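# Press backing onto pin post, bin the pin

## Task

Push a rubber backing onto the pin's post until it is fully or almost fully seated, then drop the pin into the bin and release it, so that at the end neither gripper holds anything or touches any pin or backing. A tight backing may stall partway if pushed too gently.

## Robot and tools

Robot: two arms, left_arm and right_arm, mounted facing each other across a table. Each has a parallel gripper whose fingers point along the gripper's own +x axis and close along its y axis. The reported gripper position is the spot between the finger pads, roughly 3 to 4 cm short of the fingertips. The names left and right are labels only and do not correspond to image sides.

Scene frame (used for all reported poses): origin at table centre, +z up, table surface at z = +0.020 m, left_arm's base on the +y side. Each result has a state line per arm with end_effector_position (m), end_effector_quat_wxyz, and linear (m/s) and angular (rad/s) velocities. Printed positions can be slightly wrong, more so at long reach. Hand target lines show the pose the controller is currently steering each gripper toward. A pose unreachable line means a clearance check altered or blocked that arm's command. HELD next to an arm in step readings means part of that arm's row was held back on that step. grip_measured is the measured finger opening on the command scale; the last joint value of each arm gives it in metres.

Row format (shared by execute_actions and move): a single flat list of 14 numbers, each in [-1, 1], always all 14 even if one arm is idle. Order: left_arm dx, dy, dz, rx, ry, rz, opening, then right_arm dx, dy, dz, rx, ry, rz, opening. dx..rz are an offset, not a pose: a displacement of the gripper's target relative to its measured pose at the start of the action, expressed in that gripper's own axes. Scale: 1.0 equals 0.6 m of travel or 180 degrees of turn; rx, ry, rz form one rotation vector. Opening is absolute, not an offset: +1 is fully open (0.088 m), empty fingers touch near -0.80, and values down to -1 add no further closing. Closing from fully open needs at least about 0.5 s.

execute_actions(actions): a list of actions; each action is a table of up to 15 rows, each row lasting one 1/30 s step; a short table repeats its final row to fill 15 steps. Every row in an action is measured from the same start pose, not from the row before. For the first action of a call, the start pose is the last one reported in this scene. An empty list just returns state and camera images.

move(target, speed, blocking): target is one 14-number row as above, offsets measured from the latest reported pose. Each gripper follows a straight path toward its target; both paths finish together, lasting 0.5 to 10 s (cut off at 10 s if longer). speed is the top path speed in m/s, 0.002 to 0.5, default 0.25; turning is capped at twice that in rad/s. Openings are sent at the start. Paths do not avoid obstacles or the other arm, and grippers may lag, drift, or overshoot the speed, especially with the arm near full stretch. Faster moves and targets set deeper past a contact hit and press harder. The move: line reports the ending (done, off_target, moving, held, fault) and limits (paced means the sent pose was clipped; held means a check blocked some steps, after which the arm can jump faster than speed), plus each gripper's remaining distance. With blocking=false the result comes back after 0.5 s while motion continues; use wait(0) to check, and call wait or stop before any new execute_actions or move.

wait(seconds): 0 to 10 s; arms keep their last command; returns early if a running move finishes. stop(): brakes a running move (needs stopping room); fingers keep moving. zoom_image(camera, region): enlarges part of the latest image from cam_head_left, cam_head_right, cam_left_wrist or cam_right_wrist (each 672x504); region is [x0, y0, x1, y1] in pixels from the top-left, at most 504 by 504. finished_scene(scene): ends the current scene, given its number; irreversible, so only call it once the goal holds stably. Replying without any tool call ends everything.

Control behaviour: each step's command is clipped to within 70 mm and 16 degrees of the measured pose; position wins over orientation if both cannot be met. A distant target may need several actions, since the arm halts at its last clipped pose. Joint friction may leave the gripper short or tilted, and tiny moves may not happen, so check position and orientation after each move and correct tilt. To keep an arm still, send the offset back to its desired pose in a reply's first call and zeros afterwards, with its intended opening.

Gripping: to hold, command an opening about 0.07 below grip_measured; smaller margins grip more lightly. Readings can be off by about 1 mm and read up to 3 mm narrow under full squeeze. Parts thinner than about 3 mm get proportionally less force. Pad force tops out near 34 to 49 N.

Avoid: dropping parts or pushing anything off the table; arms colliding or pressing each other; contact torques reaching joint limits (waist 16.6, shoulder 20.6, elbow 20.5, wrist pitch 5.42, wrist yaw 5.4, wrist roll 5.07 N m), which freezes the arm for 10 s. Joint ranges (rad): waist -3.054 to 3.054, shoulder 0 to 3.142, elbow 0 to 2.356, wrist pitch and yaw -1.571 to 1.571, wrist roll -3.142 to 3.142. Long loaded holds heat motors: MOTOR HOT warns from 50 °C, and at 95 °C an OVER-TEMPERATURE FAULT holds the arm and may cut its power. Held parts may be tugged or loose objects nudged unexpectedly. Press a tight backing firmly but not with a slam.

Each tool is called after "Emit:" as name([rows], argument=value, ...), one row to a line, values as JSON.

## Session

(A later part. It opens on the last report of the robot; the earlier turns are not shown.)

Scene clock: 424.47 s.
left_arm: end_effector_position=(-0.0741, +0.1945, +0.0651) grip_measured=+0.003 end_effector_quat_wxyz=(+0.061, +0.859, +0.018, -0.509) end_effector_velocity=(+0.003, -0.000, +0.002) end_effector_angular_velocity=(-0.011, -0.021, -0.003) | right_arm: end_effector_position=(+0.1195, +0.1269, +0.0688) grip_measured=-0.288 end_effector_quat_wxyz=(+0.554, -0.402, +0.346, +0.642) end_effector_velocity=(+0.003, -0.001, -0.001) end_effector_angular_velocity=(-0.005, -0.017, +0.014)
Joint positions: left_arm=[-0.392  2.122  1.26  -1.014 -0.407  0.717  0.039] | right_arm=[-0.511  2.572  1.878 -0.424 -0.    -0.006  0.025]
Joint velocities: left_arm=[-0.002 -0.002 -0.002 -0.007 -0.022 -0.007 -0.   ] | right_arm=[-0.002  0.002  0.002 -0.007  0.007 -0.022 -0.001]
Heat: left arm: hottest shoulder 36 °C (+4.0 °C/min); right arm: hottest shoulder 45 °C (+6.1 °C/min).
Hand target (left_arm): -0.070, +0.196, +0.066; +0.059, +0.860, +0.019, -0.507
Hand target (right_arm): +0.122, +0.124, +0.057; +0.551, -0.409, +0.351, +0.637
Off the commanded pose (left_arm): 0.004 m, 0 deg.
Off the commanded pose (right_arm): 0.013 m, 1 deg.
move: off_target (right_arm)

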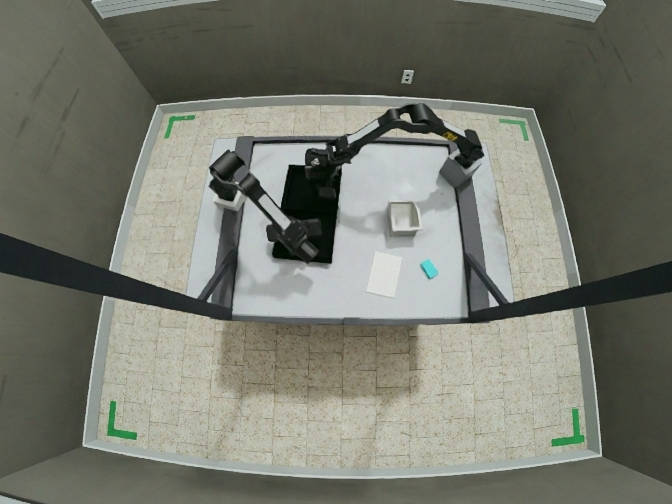

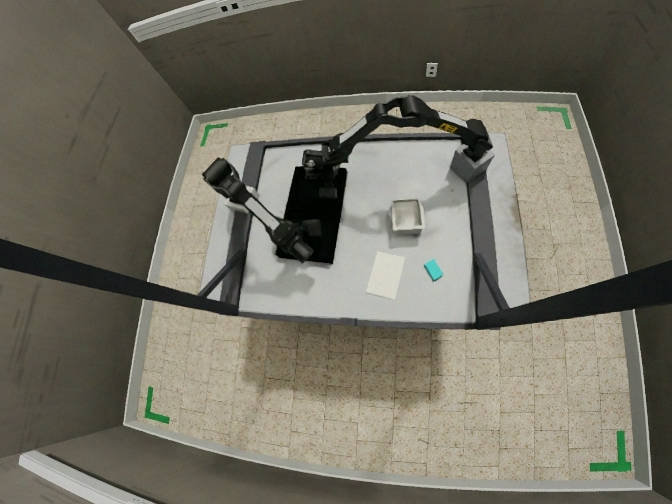

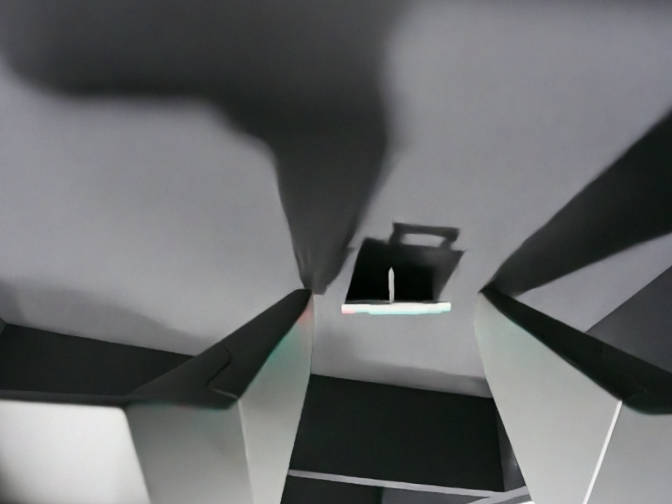

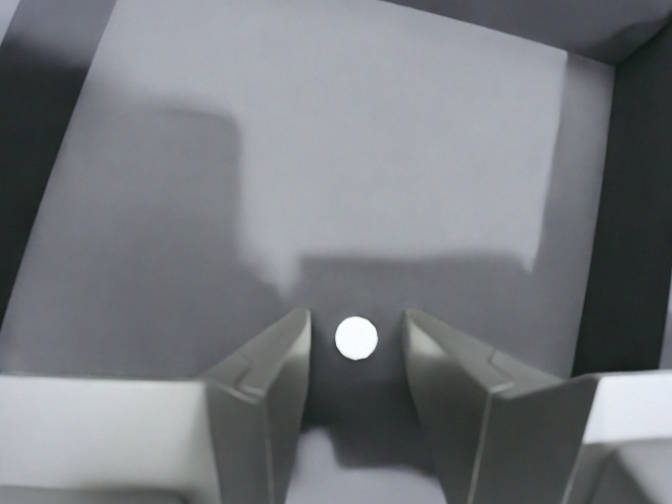

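Emit:
execute_actions([
  [[0,0,0,0,0,0,-0.05, -0.002,0,0.001,0,0,0,-0.29],[0,0,0,0,0,0,-0.1, -0.004,0,0.002,0,0,0,-0.29],[0,0,0,0,0,0,-0.15, -0.006,0,0.003,0,0,0,-0.29],[0,0,0,0,0,0,-0.19, -0.0075,0,0.0036,0,0,0,-0.29],[0,0,0,0,0,0,-0.22, -0.0075,0,0.0036,0,0,0,-0.29],[0,0,0,0,0,0,-0.24, -0.0075,0,0.0036,0,0,0,-0.29],[0,0,0,0,0,0,-0.26, -0.0075,0,0.0036,0,0,0,-0.29],[0,0,0,0,0,0,-0.28, -0.0075,0,0.0036,0,0,0,-0.29],[0,0,0,0,0,0,-0.30, -0.0075,0,0.0036,0,0,0,-0.29],[0,0,0,0,0,0,-0.32, -0.0075,0,0.0036,0,0,0,-0.29],[0,0,0,0,0,0,-0.34, -0.0075,0,0.0036,0,0,0,-0.29],[0,0,0,0,0,0,-0.36, -0.0075,0,0.0036,0,0,0,-0.29],[0,0,0,0,0,0,-0.38, -0.0075,0,0.0036,0,0,0,-0.29],[0,0,0,0,0,0,-0.40, -0.0075,0,0.0036,0,0,0,-0.29],[0,0,0,0,0,0,-0.42, -0.0075,0,0.0036,0,0,0,-0.29]],
])

Scene clock: 448.87 s.
left_arm: end_effector_position=(-0.0739, +0.1949, +0.0653) grip_measured=-0.363 end_effector_quat_wxyz=(+0.060, +0.859, +0.018, -0.508) end_effector_velocity=(+0.003, -0.002, +0.003) end_effector_angular_velocity=(-0.015, -0.018, +0.002) | right_arm: end_effector_position=(+0.1196, +0.1262, +0.0696) grip_measured=-0.288 end_effector_quat_wxyz=(+0.553, -0.403, +0.347, +0.641) end_effector_velocity=(+0.001, -0.004, +0.001) end_effector_angular_velocity=(-0.017, +0.001, +0.007)
Joint positions: left_arm=[-0.392  2.122  1.259 -1.016 -0.407  0.717  0.021] | right_arm=[-0.511  2.57   1.879 -0.43  -0.    -0.006  0.025]
Joint velocities: left_arm=[ 0.002 -0.002  0.002 -0.007 -0.022 -0.007 -0.028] | right_arm=[-0.002 -0.007 -0.002 -0.022 -0.007 -0.007 -0.   ]
Heat: left arm: hottest shoulder 37 °C (+3.0 °C/min); right arm: hottest shoulder 45 °C (+4.0 °C/min).
Hand target (left_arm): -0.074, +0.195, +0.065; +0.061, +0.859, +0.018, -0.509
Hand target (right_arm): +0.119, +0.127, +0.074; +0.554, -0.402, +0.346, +0.642
Off the commanded pose (left_arm): 0.000 m, 0 deg.
Off the commanded pose (right_arm): 0.004 m, 0 deg.
Step readings (end_effector_position):
0: left_arm (-0.0741, +0.1945, +0.0651) | right_arm (+0.1195, +0.1270, +0.0689)
1: left_arm (-0.0741, +0.1945, +0.0651) | right_arm (+0.1195, +0.1270, +0.0689)
2: left_arm (-0.0740, +0.1947, +0.0652) | right_arm (+0.1195, +0.1270, +0.0689)
4: left_arm (-0.0739, +0.1949, +0.0653) | right_arm (+0.1195, +0.1270, +0.0693)
8: left_arm (-0.0739, +0.1949, +0.0653) | right_arm (+0.1196, +0.1265, +0.0695)
15: end_effector_position above

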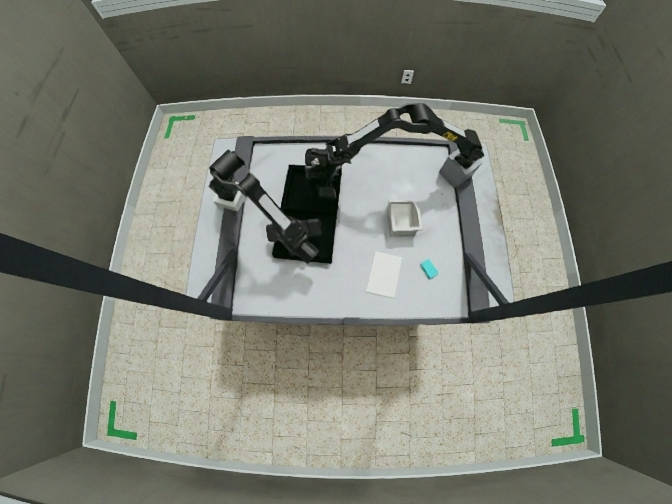

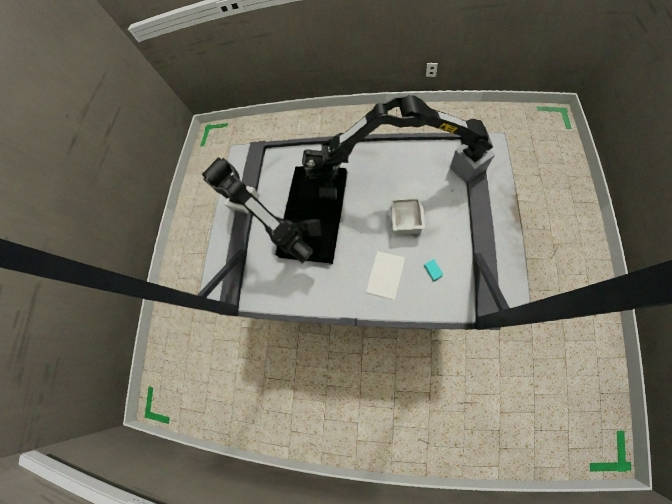

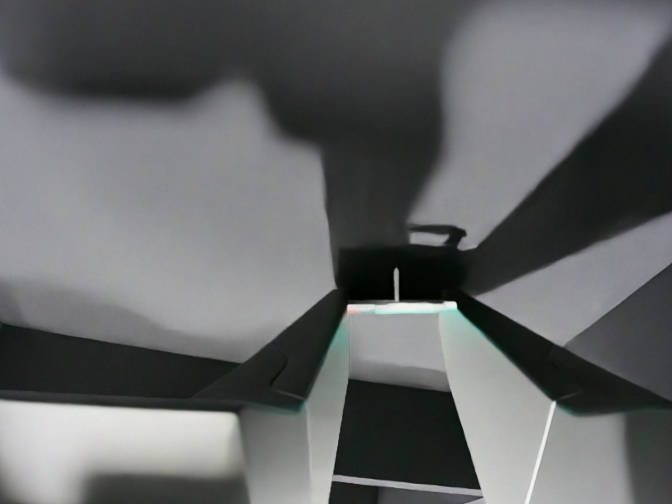

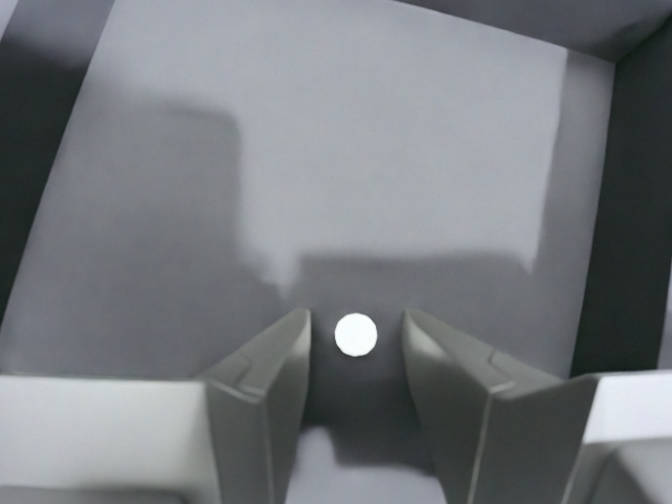

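Emit:
execute_actions([
  [[0,0,0,0,0,0,-0.44, -0.008,0,0.004,0,0,0,-0.33],[0,0,0,0,0,0,-0.46, -0.009,0,0.0043,0,0,0,-0.37],[0,0,0,0,0,0,-0.46, -0.010,0,0.0048,0,0,0,-0.41],[0,0,0,0,0,0,-0.46, -0.0105,0,0.005,0,0,0,-0.45],[0,0,0,0,0,0,-0.46, -0.0105,0,0.005,0,0,0,-0.48]],
])

Scene clock: 458.43 s.
left_arm: end_effector_position=(-0.0739, +0.1949, +0.0653) grip_measured=-0.400 end_effector_quat_wxyz=(+0.060, +0.859, +0.018, -0.508) end_effector_velocity=(+0.001, +0.001, +0.001) end_effector_angular_velocity=(-0.002, -0.010, +0.002) | right_arm: end_effector_position=(+0.1199, +0.1242, +0.0702) grip_measured=-0.475 end_effector_quat_wxyz=(+0.552, -0.406, +0.349, +0.639) end_effector_velocity=(+0.001, -0.003, -0.003) end_effector_angular_velocity=(-0.013, +0.002, +0.007)
Joint positions: left_arm=[-0.392  2.122  1.259 -1.016 -0.407  0.717  0.019] | right_arm=[-0.511  2.567  1.879 -0.443 -0.    -0.006  0.016]
Joint velocities: left_arm=[-0.002 -0.002 -0.002 -0.007 -0.007 -0.007 -0.   ] | right_arm=[-0.002  0.002 -0.002 -0.007 -0.007 -0.007 -0.001]
Heat: left arm: hottest shoulder 37 °C (+2.0 °C/min); right arm: hottest shoulder 49 °C (+6.0 °C/min).
Hand target (left_arm): -0.074, +0.195, +0.065; +0.060, +0.859, +0.018, -0.508
Hand target (right_arm): +0.120, +0.126, +0.077; +0.553, -0.403, +0.347, +0.641
Off the commanded pose (left_arm): 0.000 m, 0 deg.
Off the commanded pose (right_arm): 0.007 m, 1 deg.
Step readings (end_effector_position):
0: left_arm (-0.0739, +0.1949, +0.0653) | right_arm (+0.1196, +0.1262, +0.0696)
1: left_arm (-0.0739, +0.1949, +0.0653) | right_arm (+0.1196, +0.1261, +0.0697)
2: left_arm (-0.0739, +0.1949, +0.0653) | right_arm (+0.1197, +0.1257, +0.0698)
4: left_arm (-0.0739, +0.1949, +0.0653) | right_arm (+0.1198, +0.1249, +0.0702)
8: left_arm (-0.0739, +0.1949, +0.0653) | right_arm (+0.1198, +0.1244, +0.0701)
15: end_effector_position above

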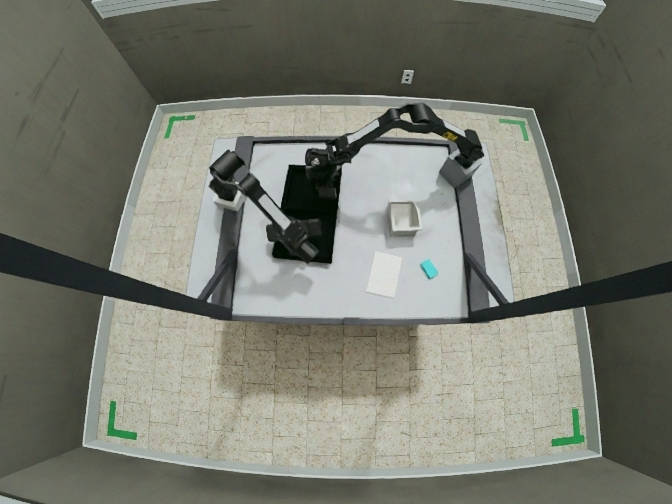

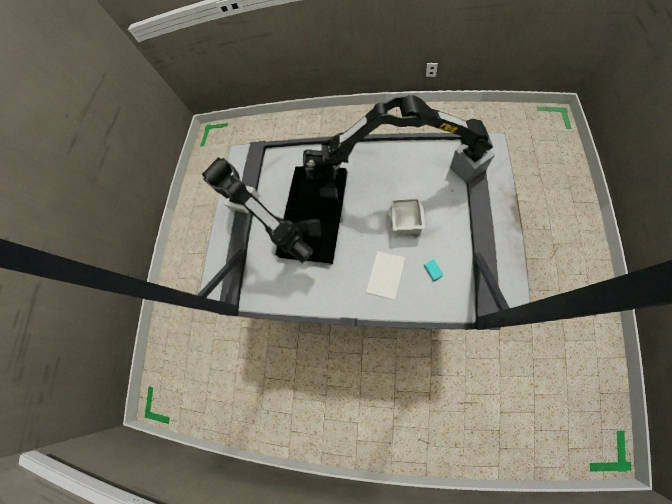

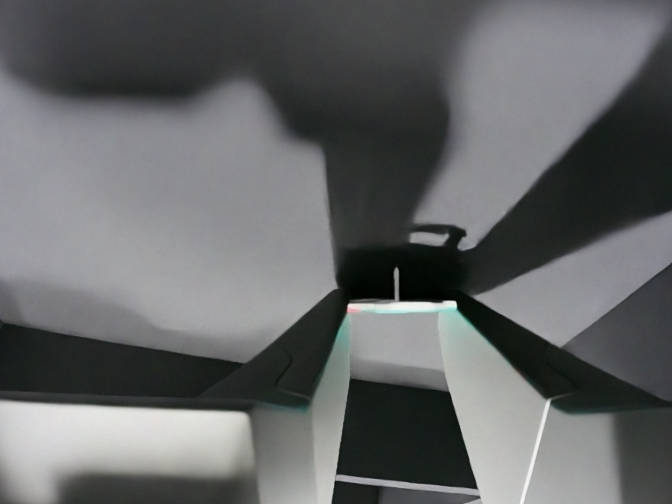

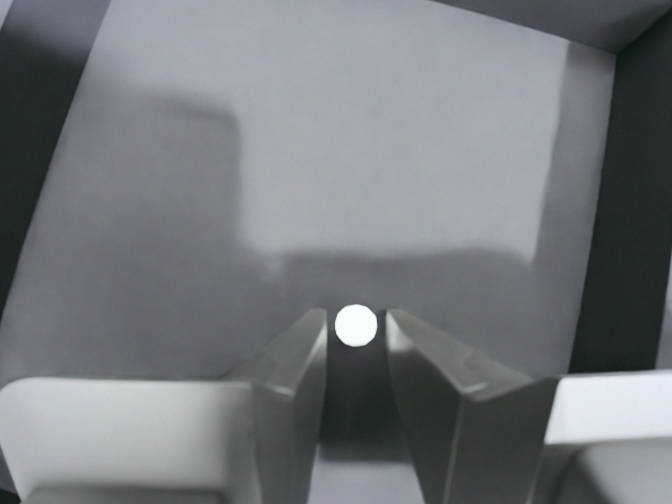

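Emit:
execute_actions([
  [[0,0,0,0,0,0,-0.47, 0,0,0,0,0,0,-0.51],[0,0,0,0,0,0,-0.47, 0,0,0,0,0,0,-0.54],[0,0,0,0,0,0,-0.47, 0,0,0,0,0,0,-0.57],[0,0,0,0,0,0,-0.47, 0,0,0,0,0,0,-0.60],[0,0,0,0,0,0,-0.47, 0,0,0,0,0,0,-0.62],[0,0,0,0,0,0,-0.47, 0,0,0,0,0,0,-0.64],[0,0,0,0,0,0,-0.47, 0,0,0,0,0,0,-0.66],[0,0,0,0,0,0,-0.47, 0,0,0,0,0,0,-0.68],[0,0,0,0,0,0,-0.47, 0,0,0,0,0,0,-0.70],[0,0,0,0,0,0,-0.47, 0,0,0,0,0,0,-0.72],[0,0,0,0,0,0,-0.47, 0,0,0,0,0,0,-0.74]],
])

Emit:
zoom_image(camera="cam_right_wrist", region=[280, 270, 440, 390])

Scene clock: 470.33 s.
left_arm: end_effector_position=(-0.0739, +0.1949, +0.0653) grip_measured=-0.400 end_effector_quat_wxyz=(+0.060, +0.859, +0.018, -0.508) end_effector_velocity=(+0.001, +0.000, +0.002) end_effector_angular_velocity=(-0.011, -0.021, -0.008) | right_arm: end_effector_position=(+0.1199, +0.1242, +0.0702) grip_measured=-0.717 end_effector_quat_wxyz=(+0.552, -0.406, +0.349, +0.639) end_effector_velocity=(+0.001, -0.002, -0.000) end_effector_angular_velocity=(-0.008, +0.002, +0.007)
Joint positions: left_arm=[-0.392  2.122  1.259 -1.016 -0.407  0.717  0.019] | right_arm=[-0.511  2.567  1.879 -0.443 -0.    -0.006  0.004]
Joint velocities: left_arm=[-0.007 -0.002 -0.002 -0.007 -0.022 -0.007 -0.   ] | right_arm=[-0.002 -0.002 -0.002 -0.007 -0.007 -0.007 -0.007]
Heat: left arm: hottest shoulder 36 °C (+0.0 °C/min); right arm: hottest shoulder 54 °C (+10.1 °C/min). Fold the right arm in close to its base before you think long.
Hand target (left_arm): -0.074, +0.195, +0.065; +0.060, +0.859, +0.018, -0.508
Hand target (right_arm): +0.120, +0.124, +0.070; +0.552, -0.406, +0.349, +0.639
Off the commanded pose (left_arm): 0.000 m, 0 deg.
Off the commanded pose (right_arm): 0.000 m, 0 deg.
MOTOR HOT: a motor of the right arm reached 50 °C. Now the hottest motor of the right arm, joint 2 (shoulder), reports 54 °C. The temperature limit of the motors' drives, at which the controller stops that arm, is 95 °C. To cool a motor, set the load down, stop pushing, or move to a pose that needs little force.
Step readings (end_effector_position):
0: left_arm (-0.0739, +0.1949, +0.0653) | right_arm (+0.1199, +0.1242, +0.0702)
1: left_arm (-0.0739, +0.1949, +0.0653) | right_arm (+0.1199, +0.1242, +0.0702)
2: left_arm (-0.0739, +0.1949, +0.0653) | right_arm (+0.1199, +0.1242, +0.0702)
4: left_arm (-0.0739, +0.1949, +0.0653) | right_arm (+0.1199, +0.1242, +0.0702)
8: left_arm (-0.0739, +0.1949, +0.0653) | right_arm (+0.1199, +0.1242, +0.0702)
15: end_effector_position above

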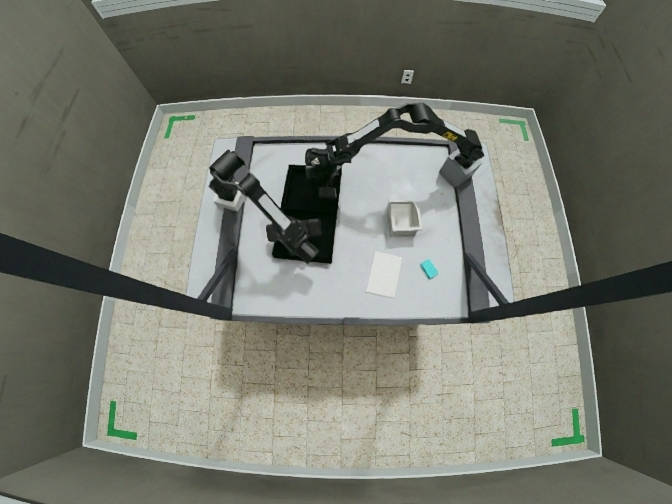

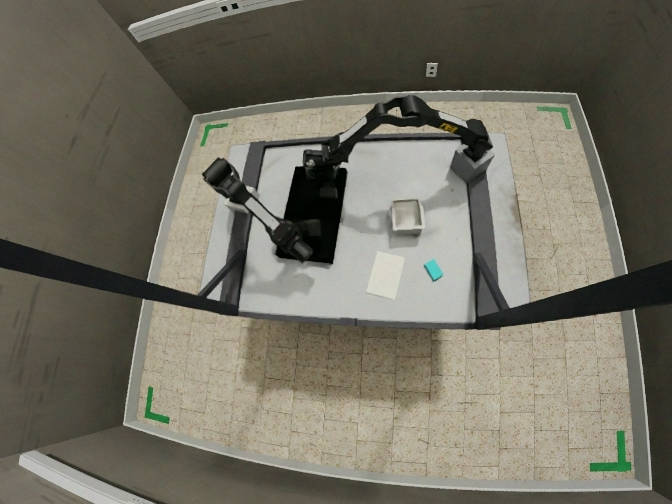

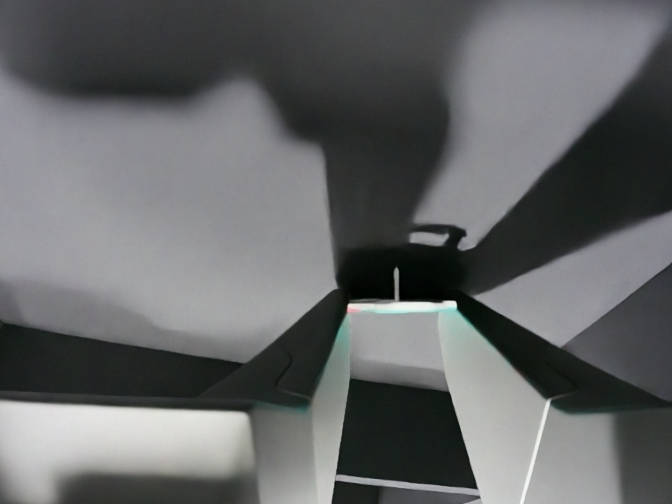

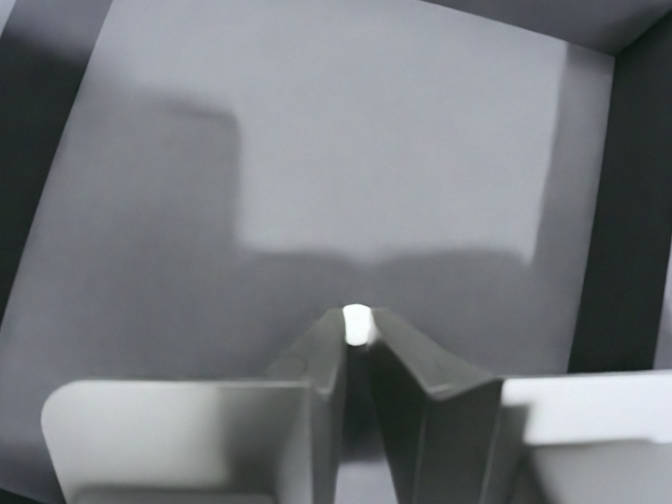

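Region (280, 270, 440, 390) of cam_right_wrist's 672x504 image, scaled by 3.150, with more detail than that image has; it fills the top 378 rows of this view, and the rest is white.

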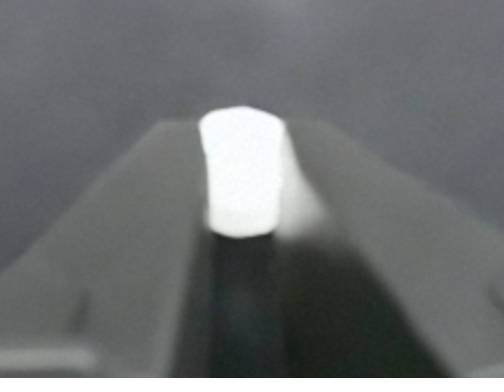

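Emit:
move(target=[-0.102, 0.01, -0.0555, 0, 0, 0, -0.47, -0.133, 0, 0, 0, 0, 0, -0.79], speed=0.12)

Scene clock: 480.27 s.
left_arm: end_effector_position=(-0.0719, +0.1974, +0.1299) grip_measured=-0.400 end_effector_quat_wxyz=(+0.054, +0.863, +0.022, -0.503) end_effector_velocity=(+0.002, +0.004, +0.002) end_effector_angular_velocity=(+0.009, -0.019, -0.003) | right_arm: end_effector_position=(+0.1245, +0.0925, +0.1412) grip_measured=-0.763 end_effector_quat_wxyz=(+0.553, -0.405, +0.348, +0.640) end_effector_velocity=(+0.001, -0.002, -0.003) end_effector_angular_velocity=(-0.013, +0.002, +0.007)
Joint positions: left_arm=[-0.392  2.007  1.368 -1.259 -0.407  0.717  0.019] | right_arm=[-0.511  2.319  1.721 -0.528  0.    -0.006  0.002]
Joint velocities: left_arm=[-0.007 -0.002 -0.002 -0.022 -0.007 -0.007 -0.   ] | right_arm=[-0.002  0.002 -0.002 -0.007 -0.007 -0.007 -0.   ]
Heat: left arm: hottest shoulder 37 °C (+1.0 °C/min); right arm: hottest shoulder 56 °C (+11.1 °C/min). Fold the right arm in close to its base before you think long.
Hand target (left_arm): -0.074, +0.194, +0.135; +0.060, +0.859, +0.018, -0.508
Hand target (right_arm): +0.124, +0.090, +0.142; +0.552, -0.406, +0.349, +0.639
Off the commanded pose (left_arm): 0.006 m, 1 deg.
Off the commanded pose (right_arm): 0.002 m, 0 deg.
MOTOR HOT: still on. Now the hottest motor of the right arm, joint 2 (shoulder), reports 56 °C; a drive's own limit is 95 °C.
move: done

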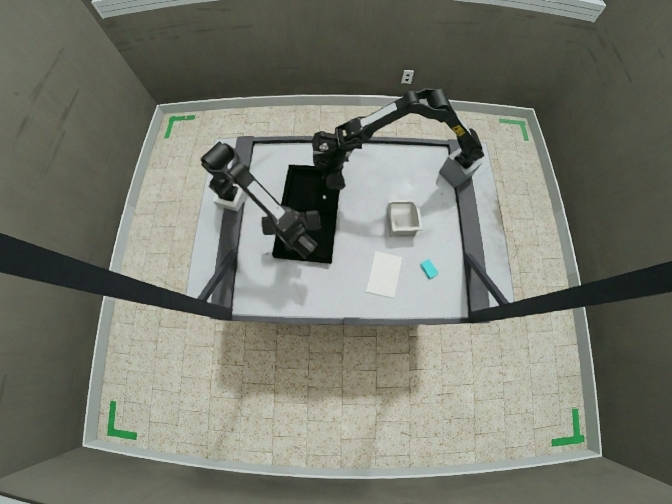

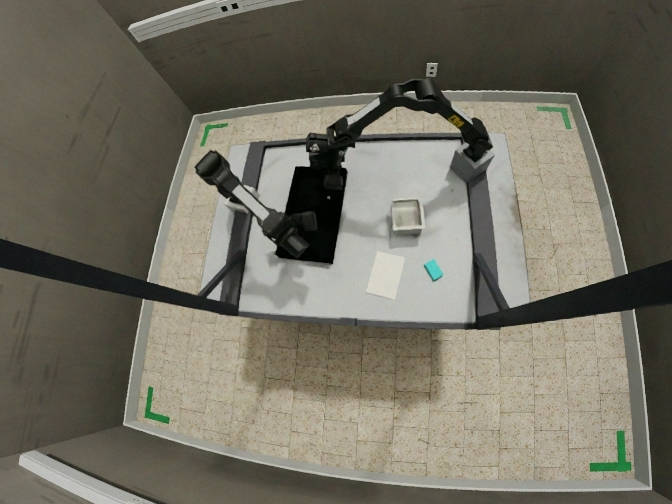

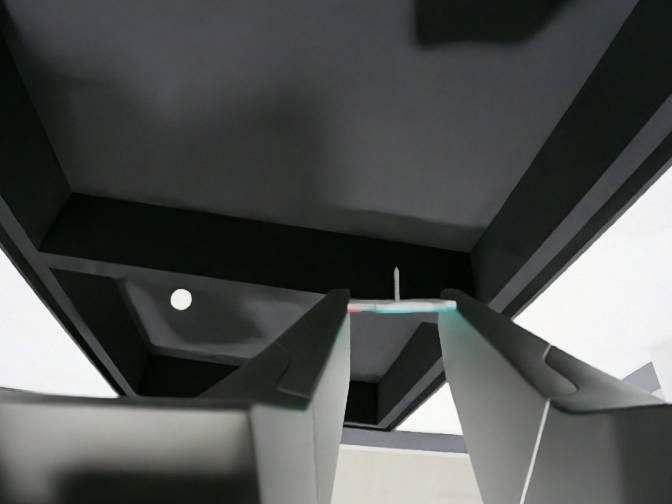

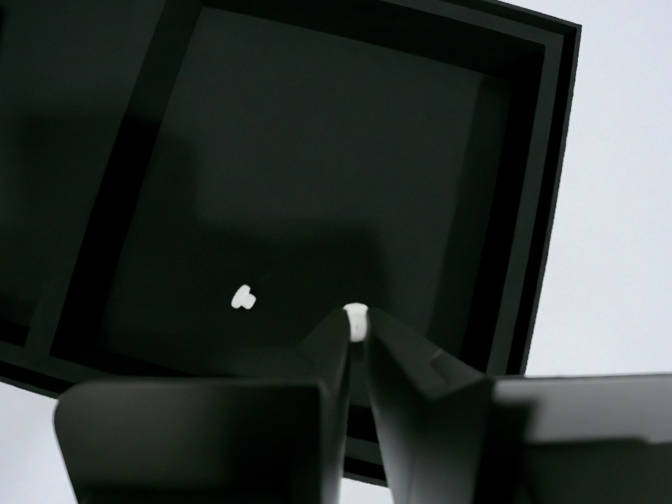

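Emit:
move(target=[0, 0, 0, 0, 0, 0, -0.47, -0.0827, 0, -0.367, 0, 0, 0, -0.79], speed=0.25)

Scene clock: 490.23 s.
left_arm: end_effector_position=(-0.0719, +0.1974, +0.1299) grip_measured=-0.400 end_effector_quat_wxyz=(+0.054, +0.863, +0.022, -0.503) end_effector_velocity=(-0.000, -0.003, +0.001) end_effector_angular_velocity=(-0.025, +0.003, +0.019) | right_arm: end_effector_position=(+0.1567, -0.1234, +0.0888) grip_measured=-0.763 end_effector_quat_wxyz=(+0.553, -0.406, +0.348, +0.639) end_effector_velocity=(+0.001, -0.010, -0.005) end_effector_angular_velocity=(-0.027, -0.000, +0.007)
Joint positions: left_arm=[-0.392  2.007  1.368 -1.259 -0.407  0.717  0.019] | right_arm=[-0.514  1.771  0.575  0.069  0.    -0.008  0.002]
Joint velocities: left_arm=[ 0.002 -0.002  0.002  0.007 -0.007 -0.022 -0.   ] | right_arm=[-0.002 -0.002 -0.022 -0.007 -0.007 -0.007 -0.   ]
Heat: left arm: hottest shoulder 37 °C (+1.0 °C/min); right arm: hottest shoulder 56 °C (+11.0 °C/min). Fold the right arm in close to its base before you think long.
Hand target (left_arm): -0.072, +0.197, +0.130; +0.054, +0.863, +0.022, -0.503
Hand target (right_arm): +0.157, -0.125, +0.089; +0.553, -0.405, +0.348, +0.640
Off the commanded pose (left_arm): 0.000 m, 0 deg.
Off the commanded pose (right_arm): 0.003 m, 0 deg.
MOTOR HOT: still on. Now the hottest motor of the right arm, joint 2 (shoulder), reports 56 °C; a drive's own limit is 95 °C.
move: done

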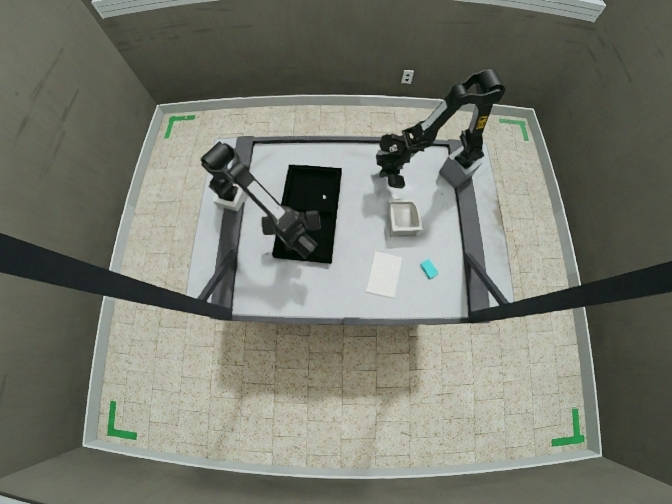

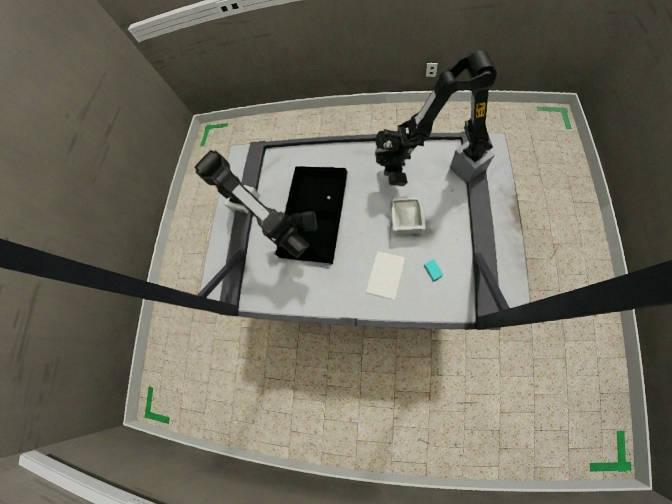

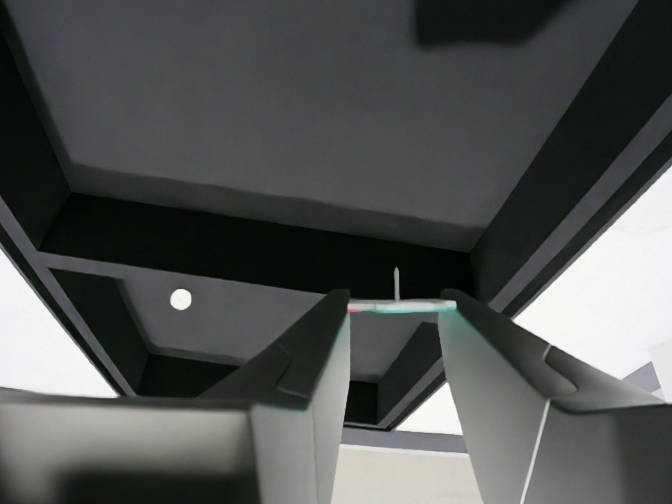

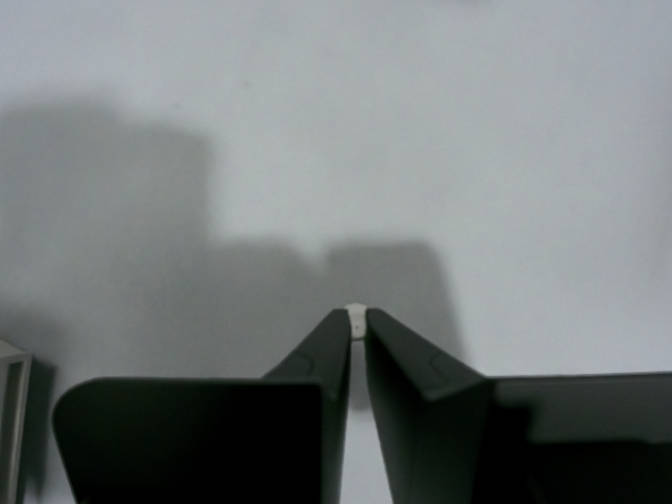

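Emit:
zoom_image(camera="cam_left_wrist", region=[140, 250, 480, 340])

Emit:
zoom_image(camera="cam_left_wrist", region=[150, 275, 214, 323])

Emit:
zoom_image(camera="cam_right_wrist", region=[310, 285, 410, 360])

Region (140, 250, 480, 340) of cam_left_wrist's 672x504 image, scaled by 1.482, with more detail than that image has; it fills the top 133 rows of this view, and the rest is white.

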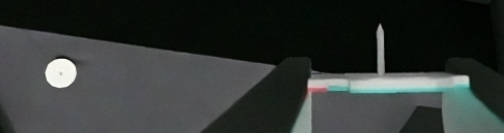

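Region (150, 275, 214, 323) of cam_left_wrist's 672x504 image, scaled by 7.875, with more detail than that image has; it fills the top 378 rows of this view, and the rest is white.

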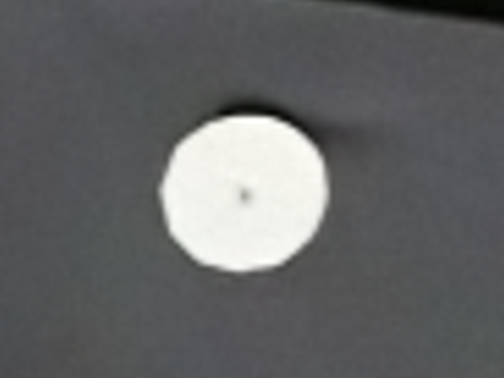

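Region (310, 285, 410, 360) of cam_right_wrist's 672x504 image, scaled by 5.040, with more detail than that image has; it fills the top 378 rows of this view, and the rest is white.

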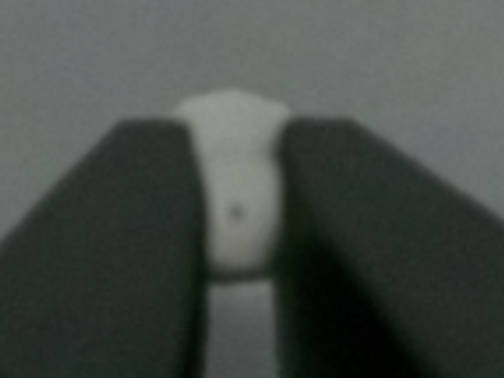

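Emit:
move(target=[0.1817, 0.4233, -0.1597, -0.5066, -0.3958, 0.1422, -0.47, 0.0235, -0.0527, -0.0328, 0, 0, 0, -0.79], speed=0.35)

Scene clock: 591.43 s.
left_arm: end_effector_position=(+0.0907, -0.0398, +0.1011) grip_measured=-0.400 end_effector_quat_wxyz=(+0.705, +0.157, +0.151, -0.675) end_effector_velocity=(-0.002, +0.002, -0.003) end_effector_angular_velocity=(+0.011, +0.024, +0.000) | right_arm: end_effector_position=(+0.1891, -0.1262, +0.0719) grip_measured=-0.763 end_effector_quat_wxyz=(+0.556, -0.401, +0.344, +0.641) end_effector_velocity=(+0.001, -0.003, -0.002) end_effector_angular_velocity=(-0.013, +0.010, -0.011)
Joint positions: left_arm=[ 0.327  2.166  0.951  0.777 -0.004  0.018  0.019] | right_arm=[-0.645  1.831  0.526  0.187 -0.055 -0.125  0.002]
Joint velocities: left_arm=[-0.002  0.002 -0.002 -0.007  0.007 -0.022 -0.   ] | right_arm=[-0.007  0.002 -0.002 -0.007 -0.007  0.007  0.   ]
Heat: left arm: hottest shoulder 37 °C (+0.0 °C/min); right arm: hottest shoulder 39 °C (-6.0 °C/min).
Hand target (left_arm): +0.093, -0.043, +0.101; +0.708, +0.153, +0.150, -0.672
Hand target (right_arm): +0.189, -0.130, +0.068; +0.553, -0.405, +0.349, +0.639
Off the commanded pose (left_arm): 0.007 m, 1 deg.
Off the commanded pose (right_arm): 0.006 m, 1 deg.
MOTOR HOT: cleared. Now the hottest motor of the right arm, joint 2 (shoulder), reports 39 °C.
move: done

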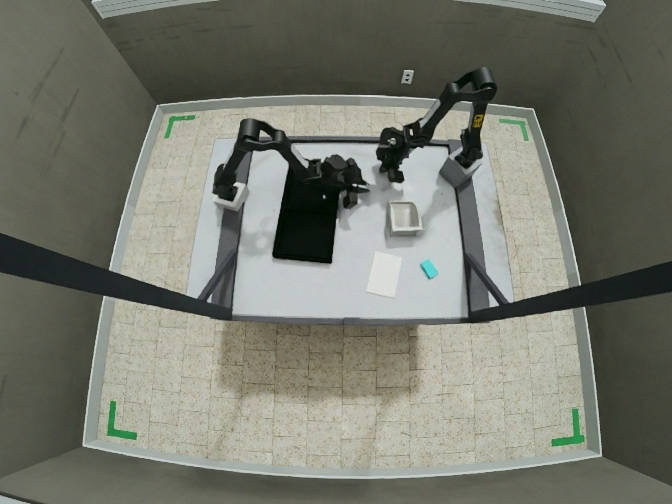

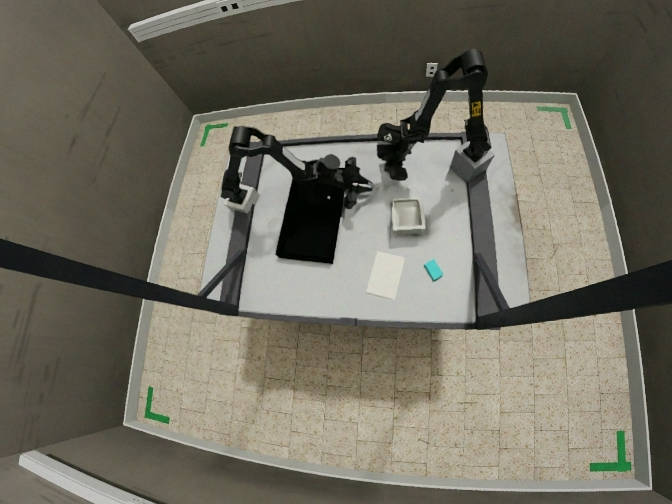

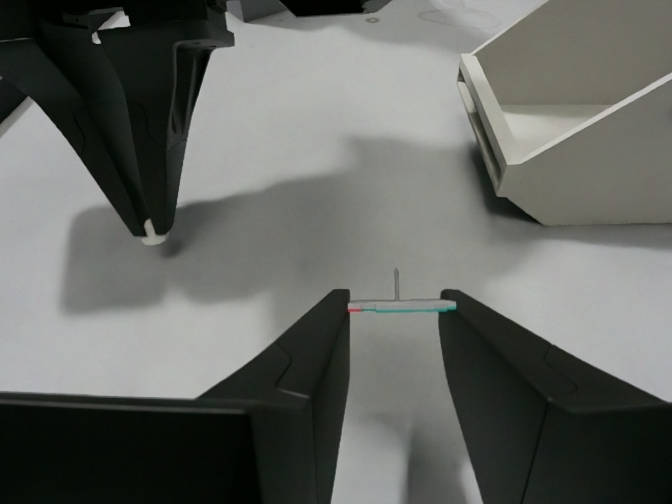

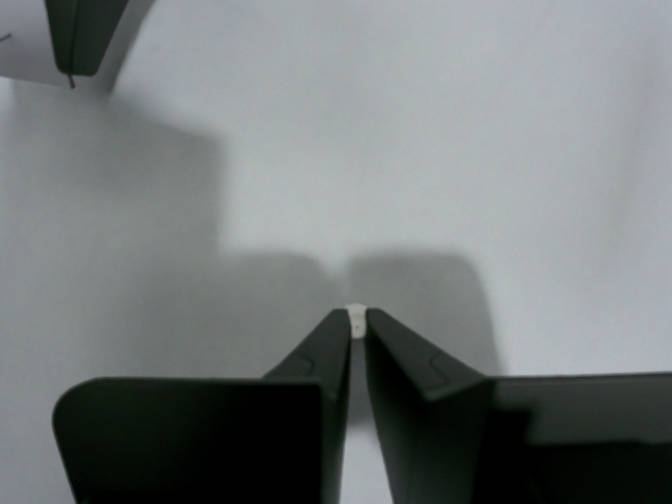

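Emit:
zoom_image(camera="cam_left_wrist", region=[90, 170, 230, 275])

Emit:
zoom_image(camera="cam_right_wrist", region=[0, 0, 160, 120])

Region (90, 170, 230, 275) of cam_left_wrist's 672x504 image, scaled by 3.600, with more detail than that image has; it fills the top 378 rows of this view, and the rest is white.

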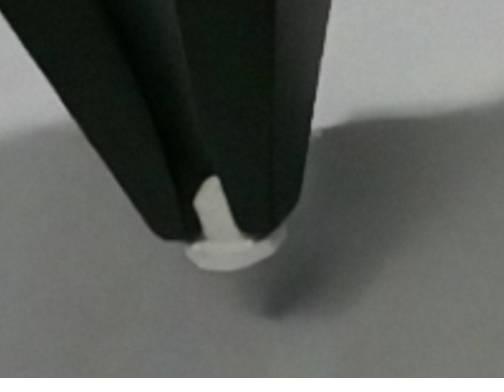

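Region (0, 0, 160, 120) of cam_right_wrist's 672x504 image, scaled by 3.150, with more detail than that image has; it fills the top 378 rows of this view, and the rest is white.

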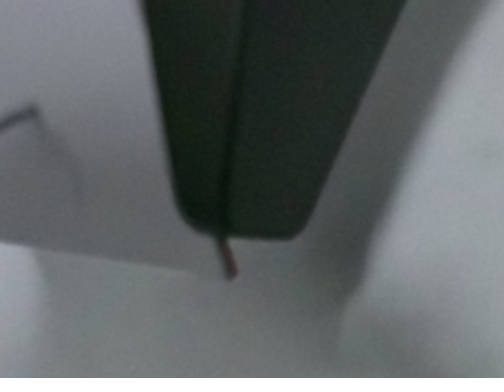

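Emit:
move(target=[0.0658, 0.0285, -0.0595, 0, 0, 0, -0.47, 0.018, 0, -0.0086, 0, 0.003, 0, -0.79], speed=0.07)

Emit:
zoom_image(camera="cam_left_wrist", region=[0, 130, 504, 400])

Scene clock: 621.87 s.
left_arm: end_effector_position=(+0.1075, -0.0587, +0.0581) grip_measured=-0.400 end_effector_quat_wxyz=(+0.706, +0.153, +0.148, -0.675) end_effector_velocity=(-0.000, -0.001, -0.003) end_effector_angular_velocity=(+0.007, +0.004, +0.007) | right_arm: end_effector_position=(+0.1891, -0.1256, +0.0623) grip_measured=-0.763 end_effector_quat_wxyz=(+0.556, -0.403, +0.345, +0.640) end_effector_velocity=(+0.001, -0.002, -0.000) end_effector_angular_velocity=(-0.007, +0.003, +0.002)
Joint positions: left_arm=[0.368 2.359 1.051 0.879 0.033 0.032 0.019] | right_arm=[-0.645  1.879  0.526  0.231 -0.055 -0.125  0.002]
Joint velocities: left_arm=[-0.002  0.007  0.007 -0.007 -0.007 -0.007 -0.   ] | right_arm=[-0.007 -0.002 -0.002 -0.007 -0.007 -0.007 -0.   ]
Heat: left arm: hottest shoulder 37 °C (+0.0 °C/min); right arm: hottest shoulder 36 °C (-5.1 °C/min).
Hand target (left_arm): +0.109, -0.059, +0.052; +0.705, +0.157, +0.150, -0.675
Hand target (right_arm): +0.189, -0.126, +0.060; +0.555, -0.404, +0.347, +0.639
Off the commanded pose (left_arm): 0.006 m, 1 deg.
Off the commanded pose (right_arm): 0.002 m, 0 deg.
move: done

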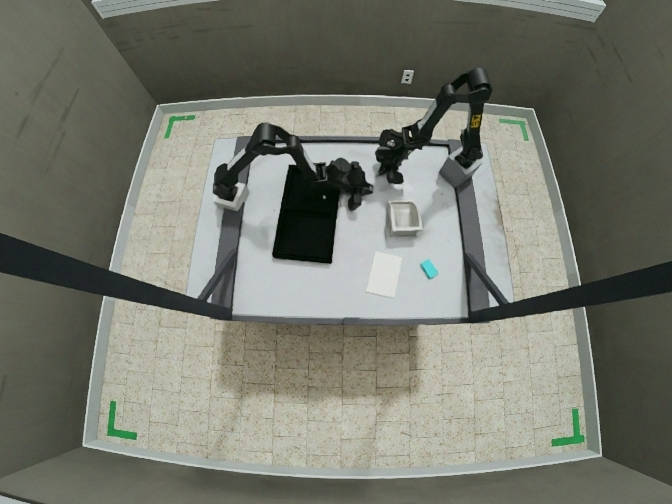

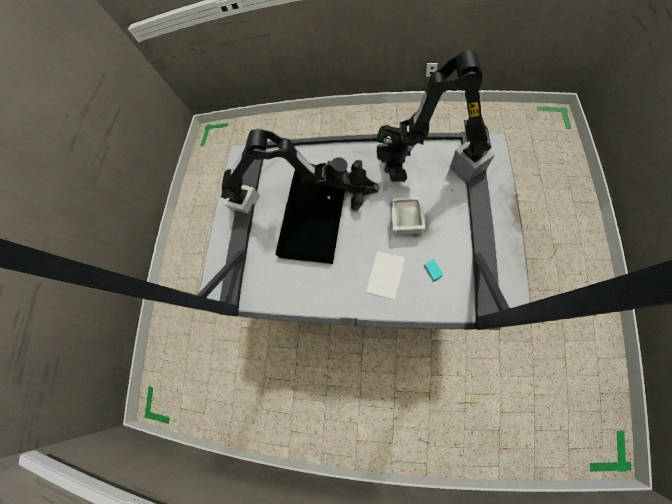

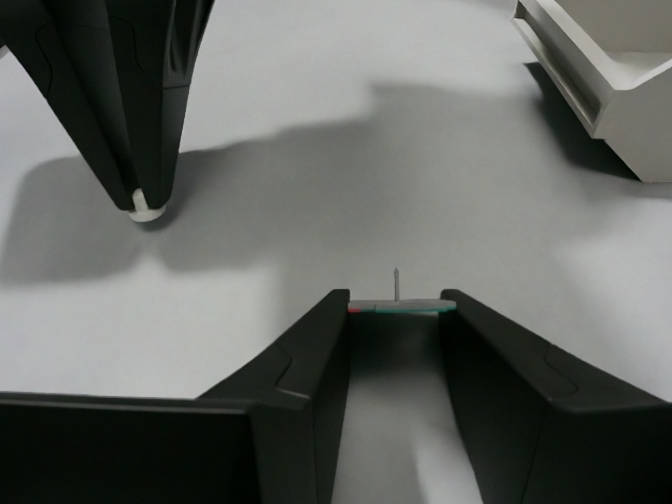

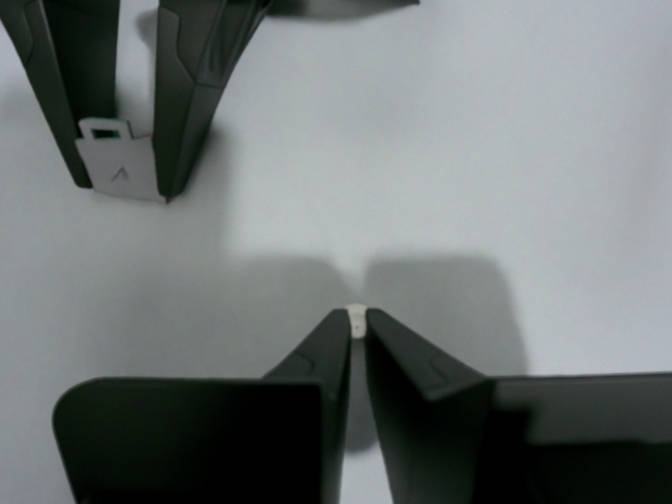

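Region (0, 130, 504, 400) of cam_left_wrist's 672x504 image, scaled by 1.000; it fills the top 270 rows of this view, and the rest is white.

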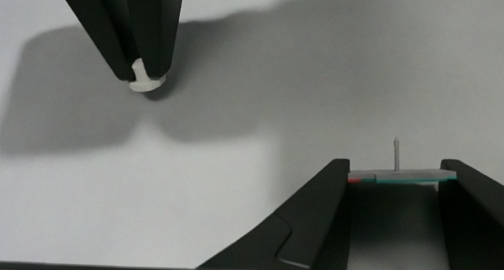

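Emit:
zoom_image(camera="cam_left_wrist", region=[95, 165, 205, 247])

Emit:
zoom_image(camera="cam_right_wrist", region=[40, 90, 240, 240])

Region (95, 165, 205, 247) of cam_left_wrist's 672x504 image, scaled by 4.582, with more detail than that image has; it fills the top 376 rows of this view, and the rest is white.

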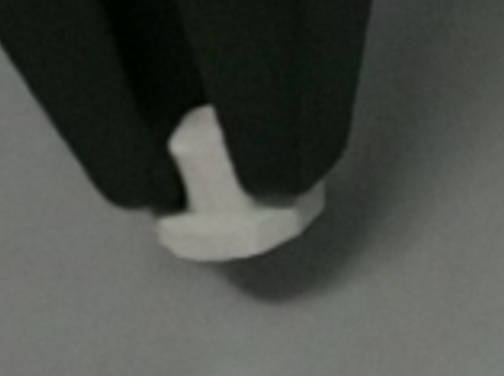

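Region (40, 90, 240, 240) of cam_right_wrist's 672x504 image, scaled by 2.520, with more detail than that image has; it fills the top 378 rows of this view, and the rest is white.

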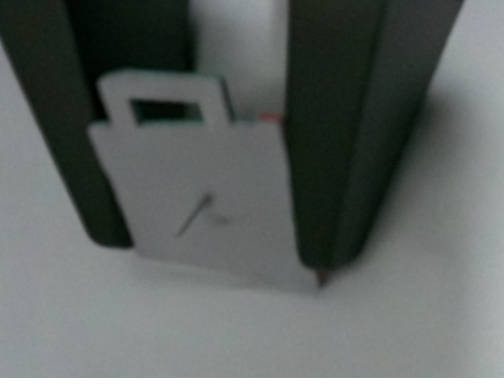

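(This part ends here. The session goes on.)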